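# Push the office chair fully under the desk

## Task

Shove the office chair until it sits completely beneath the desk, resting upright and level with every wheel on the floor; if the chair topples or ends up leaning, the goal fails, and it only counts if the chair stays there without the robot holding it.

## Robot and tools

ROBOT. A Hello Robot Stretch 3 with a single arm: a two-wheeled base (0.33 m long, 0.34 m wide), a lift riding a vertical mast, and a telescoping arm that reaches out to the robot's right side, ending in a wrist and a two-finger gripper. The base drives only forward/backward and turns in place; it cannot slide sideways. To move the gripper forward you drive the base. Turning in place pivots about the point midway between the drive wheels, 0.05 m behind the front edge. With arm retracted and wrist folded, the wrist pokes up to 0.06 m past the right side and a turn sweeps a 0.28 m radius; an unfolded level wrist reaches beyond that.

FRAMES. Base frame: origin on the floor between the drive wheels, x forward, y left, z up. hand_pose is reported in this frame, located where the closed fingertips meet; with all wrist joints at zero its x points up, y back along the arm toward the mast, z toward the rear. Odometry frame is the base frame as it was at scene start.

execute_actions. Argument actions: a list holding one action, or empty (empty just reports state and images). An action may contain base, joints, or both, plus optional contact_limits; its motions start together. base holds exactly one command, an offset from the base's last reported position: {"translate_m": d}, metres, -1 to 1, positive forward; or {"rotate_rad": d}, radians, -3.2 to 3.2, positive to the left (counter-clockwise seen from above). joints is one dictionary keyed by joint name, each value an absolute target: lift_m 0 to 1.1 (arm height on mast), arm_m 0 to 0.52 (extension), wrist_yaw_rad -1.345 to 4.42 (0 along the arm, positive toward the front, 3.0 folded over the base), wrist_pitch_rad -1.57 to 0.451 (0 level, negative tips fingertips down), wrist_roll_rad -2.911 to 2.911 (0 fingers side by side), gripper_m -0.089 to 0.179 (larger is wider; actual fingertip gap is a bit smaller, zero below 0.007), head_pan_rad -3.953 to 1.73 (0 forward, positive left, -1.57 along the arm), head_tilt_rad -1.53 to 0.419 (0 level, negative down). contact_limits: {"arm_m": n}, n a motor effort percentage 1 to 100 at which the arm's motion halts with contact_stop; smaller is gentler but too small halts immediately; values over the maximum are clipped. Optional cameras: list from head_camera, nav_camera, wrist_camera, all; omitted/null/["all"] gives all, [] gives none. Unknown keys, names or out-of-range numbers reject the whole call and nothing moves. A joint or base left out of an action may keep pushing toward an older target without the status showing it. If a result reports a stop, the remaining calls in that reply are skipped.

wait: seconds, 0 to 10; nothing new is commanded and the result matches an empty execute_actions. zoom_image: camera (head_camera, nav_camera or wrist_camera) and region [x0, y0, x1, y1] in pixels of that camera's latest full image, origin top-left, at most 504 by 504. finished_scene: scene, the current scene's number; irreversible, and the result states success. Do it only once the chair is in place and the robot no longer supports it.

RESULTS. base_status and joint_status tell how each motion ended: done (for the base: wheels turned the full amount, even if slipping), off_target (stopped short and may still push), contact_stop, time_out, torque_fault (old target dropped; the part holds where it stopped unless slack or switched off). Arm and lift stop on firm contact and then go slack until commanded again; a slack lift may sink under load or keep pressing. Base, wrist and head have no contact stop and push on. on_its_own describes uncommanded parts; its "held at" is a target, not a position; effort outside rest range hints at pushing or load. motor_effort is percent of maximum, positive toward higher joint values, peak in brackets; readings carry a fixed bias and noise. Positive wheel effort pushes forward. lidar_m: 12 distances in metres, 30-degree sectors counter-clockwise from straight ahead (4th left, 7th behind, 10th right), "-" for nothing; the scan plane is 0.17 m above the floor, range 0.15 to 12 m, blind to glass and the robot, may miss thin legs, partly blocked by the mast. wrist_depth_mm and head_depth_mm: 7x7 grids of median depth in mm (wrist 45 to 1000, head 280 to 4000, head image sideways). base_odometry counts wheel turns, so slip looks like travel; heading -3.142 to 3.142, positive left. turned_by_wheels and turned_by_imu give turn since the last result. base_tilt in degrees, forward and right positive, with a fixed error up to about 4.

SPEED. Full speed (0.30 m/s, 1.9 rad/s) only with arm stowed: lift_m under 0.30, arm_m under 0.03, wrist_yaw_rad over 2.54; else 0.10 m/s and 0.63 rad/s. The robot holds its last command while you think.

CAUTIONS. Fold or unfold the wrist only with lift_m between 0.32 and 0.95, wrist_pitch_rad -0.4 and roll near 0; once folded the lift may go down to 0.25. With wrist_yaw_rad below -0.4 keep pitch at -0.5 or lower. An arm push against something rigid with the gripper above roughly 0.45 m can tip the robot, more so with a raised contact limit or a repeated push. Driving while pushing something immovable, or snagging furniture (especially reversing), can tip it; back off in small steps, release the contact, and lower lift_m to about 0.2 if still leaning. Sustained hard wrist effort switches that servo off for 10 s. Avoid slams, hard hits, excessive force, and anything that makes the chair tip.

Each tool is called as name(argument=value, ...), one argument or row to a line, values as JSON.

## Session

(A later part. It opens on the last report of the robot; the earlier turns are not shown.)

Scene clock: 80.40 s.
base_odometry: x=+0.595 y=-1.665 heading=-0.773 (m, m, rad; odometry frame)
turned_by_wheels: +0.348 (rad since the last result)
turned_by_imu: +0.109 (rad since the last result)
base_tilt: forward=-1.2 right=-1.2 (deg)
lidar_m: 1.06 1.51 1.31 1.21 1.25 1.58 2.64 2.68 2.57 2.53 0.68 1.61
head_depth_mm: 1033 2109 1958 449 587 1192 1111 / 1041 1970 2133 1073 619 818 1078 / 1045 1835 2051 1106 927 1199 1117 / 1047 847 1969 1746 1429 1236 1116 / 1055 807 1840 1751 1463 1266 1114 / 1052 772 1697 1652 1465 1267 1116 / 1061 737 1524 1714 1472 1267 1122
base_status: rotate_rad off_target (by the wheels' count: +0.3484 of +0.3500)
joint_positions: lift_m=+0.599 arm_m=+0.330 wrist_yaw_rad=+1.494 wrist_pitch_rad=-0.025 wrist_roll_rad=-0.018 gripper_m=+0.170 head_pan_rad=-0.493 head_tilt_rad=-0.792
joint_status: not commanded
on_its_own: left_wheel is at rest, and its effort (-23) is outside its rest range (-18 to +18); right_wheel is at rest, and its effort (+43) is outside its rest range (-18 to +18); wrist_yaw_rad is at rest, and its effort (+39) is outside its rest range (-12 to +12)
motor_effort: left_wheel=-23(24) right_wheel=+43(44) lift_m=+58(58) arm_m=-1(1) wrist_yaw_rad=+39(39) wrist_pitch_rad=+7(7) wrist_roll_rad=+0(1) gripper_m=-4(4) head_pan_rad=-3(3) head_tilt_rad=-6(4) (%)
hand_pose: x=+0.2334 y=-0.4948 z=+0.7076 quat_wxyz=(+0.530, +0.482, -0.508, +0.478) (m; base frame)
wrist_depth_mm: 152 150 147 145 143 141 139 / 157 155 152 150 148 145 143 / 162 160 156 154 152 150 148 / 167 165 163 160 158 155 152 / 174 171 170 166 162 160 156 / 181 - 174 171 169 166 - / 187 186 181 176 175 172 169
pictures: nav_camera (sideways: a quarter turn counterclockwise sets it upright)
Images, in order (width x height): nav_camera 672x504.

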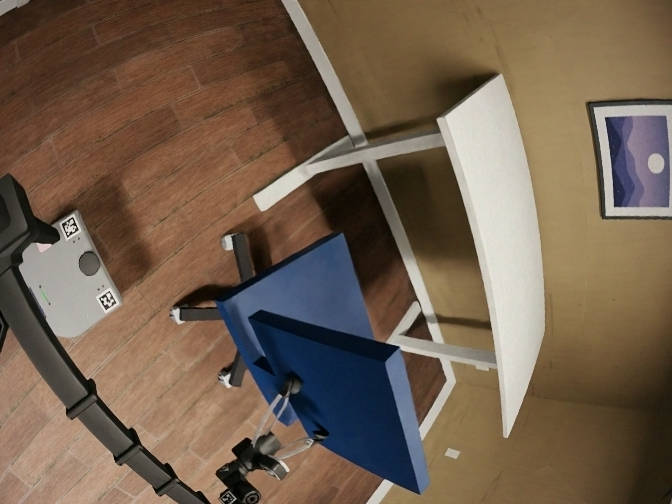

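execute_actions(
  actions=[
    {"base":{"translate_m":-0.35},"joints":{"arm_m":0,"wrist_yaw_rad":1.5}},
  ],
  cameras=[],
)

execute_actions(
  actions=[
    {"base":{"rotate_rad":-1.03}},
  ],
  cameras=[],
)

execute_actions(
  actions=[
    {"base":{"translate_m":0.35}},
  ],
  cameras=[],
)

execute_actions(
  actions=[
    {"base":{"rotate_rad":1.18},"joints":{"head_pan_rad":0}},
  ],
  cameras=["nav_camera","wrist_camera"],
)

Scene clock: 85.20 s.
base_odometry: x=+0.344 y=-1.421 heading=-0.773 (m, m, rad; odometry frame)
turned_by_wheels: +0.000 (rad since the last result)
turned_by_imu: -0.001 (rad since the last result)
base_tilt: forward=-1.0 right=-1.4 (deg)
lidar_m: 1.41 1.86 1.25 1.19 1.21 1.53 2.29 2.33 2.46 2.51 2.61 0.95
head_depth_mm: 1727 737 857 1134 1456 1259 1129 / 2101 714 813 1030 1410 1248 1146 / 1277 698 773 996 1399 1265 1112 / 1198 1979 767 1049 1441 1265 1108 / 1201 1972 2102 1650 1449 1270 1114 / 1124 1860 2035 1696 1462 1268 1117 / 1057 1690 1895 1743 1475 1270 1121
base_status: done
joint_positions: lift_m=+0.599 arm_m=+0.000 wrist_yaw_rad=+1.500 wrist_pitch_rad=-0.022 wrist_roll_rad=-0.018 gripper_m=+0.170 head_pan_rad=-0.493 head_tilt_rad=-0.792
joint_status: all done
motor_effort: left_wheel=-1(17) right_wheel=+0(28) lift_m=+58(58) arm_m=-2(5) wrist_yaw_rad=+0(9) wrist_pitch_rad=+6(7) wrist_roll_rad=+1(0) gripper_m=+0(4) head_pan_rad=-2(3) head_tilt_rad=-6(4) (%)
hand_pose: x=+0.2336 y=-0.1634 z=+0.7082 quat_wxyz=(+0.528, +0.483, -0.507, +0.481) (m; base frame)
wrist_depth_mm: - - - - 480 472 465 / - - - - 492 483 483 / - - - - 504 508 494 / - - - - 533 511 510 / - - - - 708 544 - / - - - - 577 560 - / - - - - 881 911 -
pictures: none
No camera images: the call's "cameras" was empty. Leave "cameras" out to get every camera's image.

Scene clock: 87.77 s.
base_odometry: x=+0.344 y=-1.421 heading=-1.803 (m, m, rad; odometry frame)
turned_by_wheels: -1.030 (rad since the last result)
turned_by_imu: -1.036 (rad since the last result)
base_tilt: forward=-1.1 right=-1.3 (deg)
lidar_m: 2.62 0.95 1.41 1.86 1.25 1.19 1.21 1.55 2.29 2.34 2.45 2.57
head_depth_mm: 2216 2434 2117 1724 1458 1261 1130 / 2216 2467 2121 1740 1467 1251 1153 / 2227 2465 2145 1740 1457 1261 1115 / 2211 2477 2140 1732 1470 1261 1107 / 2205 2461 2131 1742 1464 1264 1120 / 2209 2498 2156 1741 1474 1270 1113 / 2202 2483 2150 1757 1460 1271 1122
base_status: done
joint_positions: lift_m=+0.599 arm_m=+0.000 wrist_yaw_rad=+1.500 wrist_pitch_rad=-0.022 wrist_roll_rad=-0.018 gripper_m=+0.170 head_pan_rad=-0.493 head_tilt_rad=-0.792
joint_status: not commanded
motor_effort: left_wheel=+2(6) right_wheel=-3(6) lift_m=+57(58) arm_m=-2(2) wrist_yaw_rad=+0(0) wrist_pitch_rad=+7(6) wrist_roll_rad=+1(0) gripper_m=+0(0) head_pan_rad=-3(2) head_tilt_rad=-4(6) (%)
hand_pose: x=+0.2336 y=-0.1634 z=+0.7083 quat_wxyz=(+0.528, +0.483, -0.507, +0.481) (m; base frame)
wrist_depth_mm: 532 694 - - - - - / 538 645 - - - - - / 551 655 - - - - - / 550 669 - - - - - / 743 642 - - - - - / 612 - - - - - - / 584 - - - - - -
pictures: none
No camera images: the call's "cameras" was empty. Leave "cameras" out to get every camera's image.

Scene clock: 92.47 s.
base_odometry: x=+0.264 y=-1.761 heading=-1.803 (m, m, rad; odometry frame)
turned_by_wheels: +0.000 (rad since the last result)
turned_by_imu: +0.003 (rad since the last result)
base_tilt: forward=-1.1 right=-1.2 (deg)
lidar_m: 2.29 0.65 1.24 1.71 1.59 1.51 1.53 1.96 2.44 2.50 2.23 2.26
head_depth_mm: 1947 2219 2128 1726 1462 1260 1136 / 1948 2224 2119 1739 1465 1258 1149 / 1928 2235 2134 1732 1456 1266 1113 / 1935 2211 2154 1731 1466 1264 1100 / 1929 2203 2148 1747 1465 1271 1115 / 1947 2214 2148 1734 1477 1271 1121 / 1930 2218 2159 1762 1464 1251 1101
base_status: done
joint_positions: lift_m=+0.599 arm_m=+0.000 wrist_yaw_rad=+1.500 wrist_pitch_rad=-0.022 wrist_roll_rad=-0.018 gripper_m=+0.170 head_pan_rad=-0.493 head_tilt_rad=-0.792
joint_status: not commanded
motor_effort: left_wheel=+1(7) right_wheel=-2(3) lift_m=+59(59) arm_m=-2(2) wrist_yaw_rad=-1(0) wrist_pitch_rad=+6(6) wrist_roll_rad=+1(1) gripper_m=+0(1) head_pan_rad=-3(3) head_tilt_rad=-4(6) (%)
hand_pose: x=+0.2336 y=-0.1634 z=+0.7083 quat_wxyz=(+0.528, +0.483, -0.507, +0.481) (m; base frame)
wrist_depth_mm: 385 - - - - - - / 382 - - - - - - / 386 - - - - - - / 394 - - - - - - / 396 462 - - - - - / 573 - - - - - - / 470 512 - - - - -
pictures: none
No camera images: the call's "cameras" was empty. Leave "cameras" out to get every camera's image.

Scene clock: 95.33 s.
base_odometry: x=+0.264 y=-1.761 heading=-0.623 (m, m, rad; odometry frame)
turned_by_wheels: +1.180 (rad since the last result)
turned_by_imu: +1.187 (rad since the last result)
base_tilt: forward=-1.1 right=-1.4 (deg)
lidar_m: 1.24 1.77 1.52 1.51 1.58 2.23 2.44 2.58 2.23 2.25 1.70 0.65
head_depth_mm: 1031 1602 1804 493 605 793 1113 / 1040 1624 1797 516 639 852 1110 / 1044 1601 1878 581 715 1192 1095 / 1046 1629 1907 1699 1465 1265 1114 / 1429 1675 1955 1745 1469 1266 1119 / 1479 1695 1951 1748 1471 1266 1117 / 1494 1702 1952 1761 1467 1270 1116
base_status: done
joint_positions: lift_m=+0.599 arm_m=+0.000 wrist_yaw_rad=+1.500 wrist_pitch_rad=-0.022 wrist_roll_rad=-0.018 gripper_m=+0.170 head_pan_rad=-0.007 head_tilt_rad=-0.792
joint_status: all done
motor_effort: left_wheel=-2(5) right_wheel=+3(6) lift_m=+58(58) arm_m=-2(2) wrist_yaw_rad=-1(1) wrist_pitch_rad=+6(6) wrist_roll_rad=+1(0) gripper_m=+0(0) head_pan_rad=+2(25) head_tilt_rad=-5(5) (%)
hand_pose: x=+0.2336 y=-0.1634 z=+0.7083 quat_wxyz=(+0.528, +0.483, -0.507, +0.481) (m; base frame)
wrist_depth_mm: - - 310 289 272 258 245 / - - 319 295 280 266 253 / - - 329 309 291 272 260 / - - 342 321 299 280 264 / - - 355 328 310 292 273 / - - - 344 319 302 - / - - - 445 327 438 424
pictures: nav_camera (sideways: a quarter turn counterclockwise sets it upright), wrist_camera
Images, in order (width x height): nav_camera 672x504, wrist_camera 644x364.

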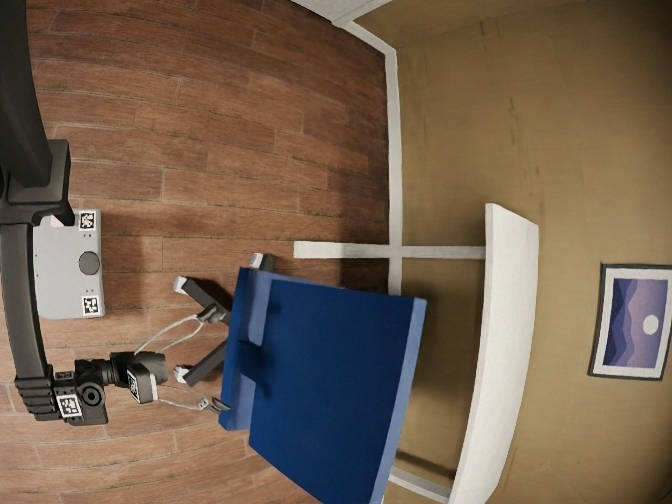

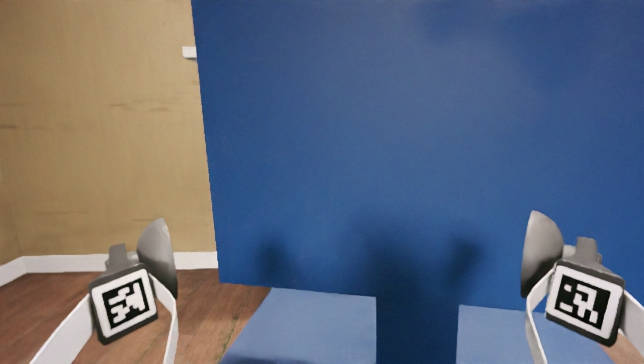

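execute_actions(
  actions=[
    {"base":{"rotate_rad":-0.3},"joints":{"wrist_yaw_rad":1.57}},
  ],
  cameras=["wrist_camera"],
)

execute_actions(
  actions=[
    {"base":{"translate_m":0.5}},
  ],
  cameras=["nav_camera"],
)

Scene clock: 96.90 s.
base_odometry: x=+0.264 y=-1.761 heading=-0.923 (m, m, rad; odometry frame)
turned_by_wheels: -0.300 (rad since the last result)
turned_by_imu: -0.302 (rad since the last result)
base_tilt: forward=-1.0 right=-1.3 (deg)
lidar_m: 0.66 1.24 1.73 1.51 1.51 1.75 2.45 2.44 2.57 2.23 2.26 1.71
head_depth_mm: 1032 1829 2000 539 685 1153 1111 / 1038 1775 1955 540 683 1193 1112 / 1045 1740 1885 540 684 1193 1096 / 1049 1696 1842 539 684 1199 1096 / 1052 1652 1807 575 1370 1245 1112 / 1059 1223 1799 1691 1467 1270 1117 / 1054 1570 1814 1758 1475 1268 1122
base_status: done
joint_positions: lift_m=+0.599 arm_m=+0.000 wrist_yaw_rad=+1.569 wrist_pitch_rad=-0.022 wrist_roll_rad=-0.018 gripper_m=+0.170 head_pan_rad=-0.007 head_tilt_rad=-0.792
joint_status: all done
motor_effort: left_wheel=+2(6) right_wheel=-3(6) lift_m=+58(58) arm_m=-2(2) wrist_yaw_rad=+1(2) wrist_pitch_rad=+6(6) wrist_roll_rad=+1(0) gripper_m=+0(0) head_pan_rad=+2(2) head_tilt_rad=-5(6) (%)
hand_pose: x=+0.2343 y=-0.1459 z=+0.7083 quat_wxyz=(+0.511, +0.500, -0.490, +0.498) (m; base frame)
wrist_depth_mm: - 315 321 322 319 324 - / - 329 327 333 331 332 - / - 344 345 339 344 345 - / - 353 354 350 356 353 - / - - 365 363 366 370 - / - - 526 379 548 - - / - - 454 394 446 466 -
pictures: wrist_camera
Images, in order (width x height): wrist_camera 644x364.

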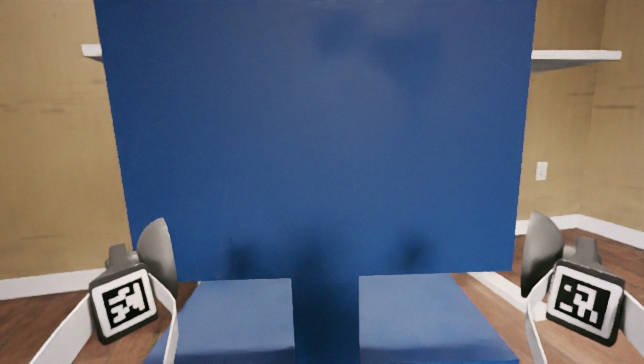

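Scene clock: 102.90 s.
base_odometry: x=+0.565 y=-2.160 heading=-0.923 (m, m, rad; odometry frame)
turned_by_wheels: +0.000 (rad since the last result)
turned_by_imu: -0.019 (rad since the last result)
base_tilt: forward=-1.0 right=-1.4 (deg)
lidar_m: 0.48 0.78 1.39 1.62 1.63 1.89 2.93 2.92 2.39 2.12 2.12 0.47
head_depth_mm: 1035 726 577 1725 363 457 717 / 1041 730 560 1691 363 467 715 / 1030 730 561 1687 364 476 989 / 1005 733 562 1652 371 486 972 / 986 734 563 1606 374 521 1082 / 974 735 563 1568 1370 1246 1116 / 957 740 564 952 1408 1273 1124
base_status: done
joint_positions: lift_m=+0.599 arm_m=+0.000 wrist_yaw_rad=+1.555 wrist_pitch_rad=-0.024 wrist_roll_rad=-0.018 gripper_m=+0.170 head_pan_rad=-0.007 head_tilt_rad=-0.792
joint_status: not commanded
motor_effort: left_wheel=-2(12) right_wheel=+16(26) lift_m=+58(58) arm_m=-1(2) wrist_yaw_rad=+11(18) wrist_pitch_rad=+7(7) wrist_roll_rad=+1(0) gripper_m=-3(4) head_pan_rad=+2(2) head_tilt_rad=-5(6) (%)
hand_pose: x=+0.2342 y=-0.1492 z=+0.7079 quat_wxyz=(+0.515, +0.497, -0.493, +0.495) (m; base frame)
wrist_depth_mm: 152 149 148 146 144 141 140 / 156 155 153 150 148 146 144 / 162 160 158 155 153 151 149 / 168 166 163 160 158 156 153 / 173 170 168 167 163 161 159 / 180 - 175 172 169 166 - / 187 185 182 178 175 172 170
pictures: nav_camera (sideways: a quarter turn counterclockwise sets it upright)
Images, in order (width x height): nav_camera 672x504.

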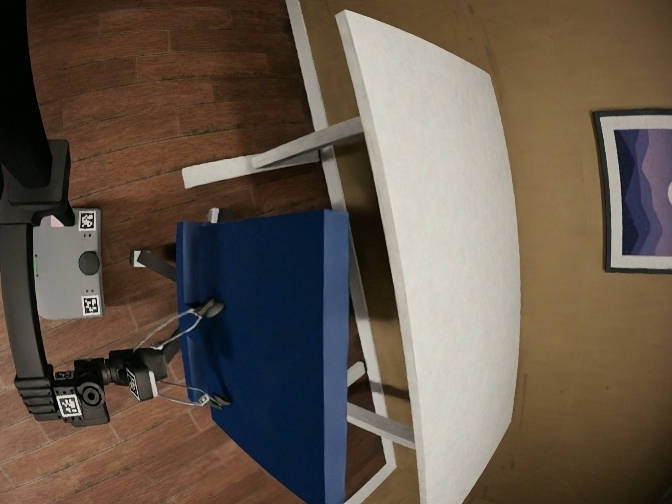

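execute_actions(
  actions=[
    {"base":{"translate_m":0.3},"joints":{"arm_m":0.03}},
  ],
  cameras=["nav_camera"],
)

Scene clock: 107.13 s.
base_odometry: x=+0.746 y=-2.399 heading=-0.924 (m, m, rad; odometry frame)
turned_by_wheels: +0.000 (rad since the last result)
turned_by_imu: -0.334 (rad since the last result)
base_tilt: forward=-1.1 right=-1.3 (deg)
lidar_m: 0.45 0.99 0.59 1.29 1.71 1.74 2.26 3.14 3.08 2.18 2.04 1.09
head_depth_mm: 1032 727 560 454 400 773 1112 / 1042 729 559 453 364 513 1061 / 991 731 561 454 348 404 730 / 948 734 562 455 383 334 516 / 911 734 564 457 383 311 454 / 876 738 565 458 384 345 1097 / 830 741 565 457 384 333 1126
base_status: done
joint_positions: lift_m=+0.599 arm_m=+0.030 wrist_yaw_rad=+1.629 wrist_pitch_rad=-0.027 wrist_roll_rad=-0.014 gripper_m=+0.170 head_pan_rad=-0.007 head_tilt_rad=-0.792
joint_status: all done
on_its_own: right_wheel is at rest, and its effort (+21) is outside its rest range (-18 to +18); wrist_yaw_rad is at rest, and its effort (-41) is outside its rest range (-12 to +12)
motor_effort: left_wheel=+7(12) right_wheel=+21(36) lift_m=+57(58) arm_m=-3(4) wrist_yaw_rad=-41(40) wrist_pitch_rad=+8(8) wrist_roll_rad=-2(2) gripper_m=-4(4) head_pan_rad=+2(2) head_tilt_rad=-6(4) (%)
hand_pose: x=+0.2337 y=-0.1606 z=+0.7071 quat_wxyz=(+0.496, +0.517, -0.475, +0.511) (m; base frame)
wrist_depth_mm: 139 151 170 195 229 278 624 / 142 155 175 201 237 288 - / 145 158 179 207 244 - - / 148 162 184 213 253 - - / 151 166 189 218 262 317 - / 153 - 194 227 269 - - / - 176 199 233 418 - -
pictures: nav_camera (sideways: a quarter turn counterclockwise sets it upright)
Images, in order (width x height): nav_camera 672x504.

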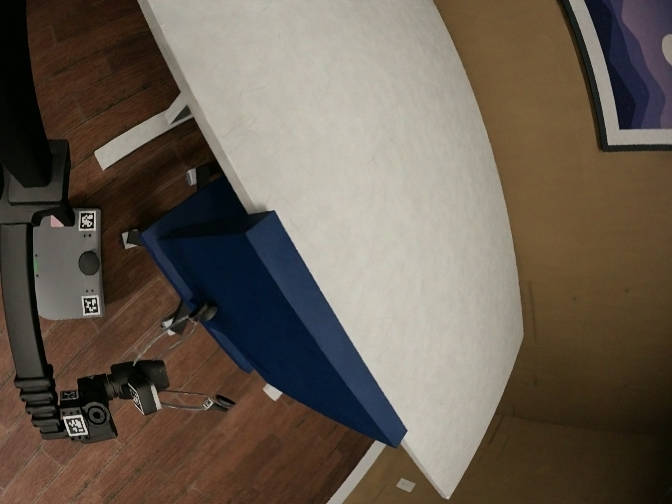

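Backrest is flush against the desk edge.

execute_actions(
  actions=[
    {"base":{"translate_m":-0.2}},
  ],
  cameras=[],
)

finished_scene(
  scene=2,
)

Scene clock: 110.37 s.
base_odometry: x=+0.626 y=-2.240 heading=-0.924 (m, m, rad; odometry frame)
turned_by_wheels: +0.000 (rad since the last result)
turned_by_imu: -0.001 (rad since the last result)
base_tilt: forward=-1.1 right=-1.3 (deg)
lidar_m: 0.65 0.79 0.71 1.49 1.59 1.64 2.11 2.99 3.01 2.30 2.15 1.28
head_depth_mm: 1029 724 544 675 1365 1262 1110 / 1036 727 518 590 798 1219 1118 / 1040 728 560 523 681 1203 1120 / 1046 732 561 470 593 834 1095 / 1026 735 562 470 891 1202 1119 / 990 736 563 482 1377 1257 1115 / 941 737 564 457 1465 1273 1092
base_status: done
joint_positions: lift_m=+0.599 arm_m=+0.030 wrist_yaw_rad=+1.642 wrist_pitch_rad=-0.022 wrist_roll_rad=-0.014 gripper_m=+0.170 head_pan_rad=-0.007 head_tilt_rad=-0.792
joint_status: not commanded
on_its_own: wrist_yaw_rad is held at +1.644, not at your +1.570, by its stall guard, which is not easing now
motor_effort: left_wheel=+1(6) right_wheel=-1(17) lift_m=+58(58) arm_m=-2(3) wrist_yaw_rad=+1(40) wrist_pitch_rad=+6(8) wrist_roll_rad=-1(1) gripper_m=+0(4) head_pan_rad=+2(3) head_tilt_rad=-4(6) (%)
hand_pose: x=+0.2336 y=-0.1571 z=+0.7083 quat_wxyz=(+0.491, +0.519, -0.472, +0.516) (m; base frame)
wrist_depth_mm: 485 286 319 369 425 644 - / 862 291 328 377 438 - - / 899 301 341 382 453 - - / 908 309 346 394 471 - - / 928 323 352 410 709 - - / 926 - 378 428 614 - - / 946 475 456 435 872 - -
pictures: none
No camera images: the call's "cameras" was empty. Leave "cameras" out to get every camera's image.

The scene is finished: the task was done.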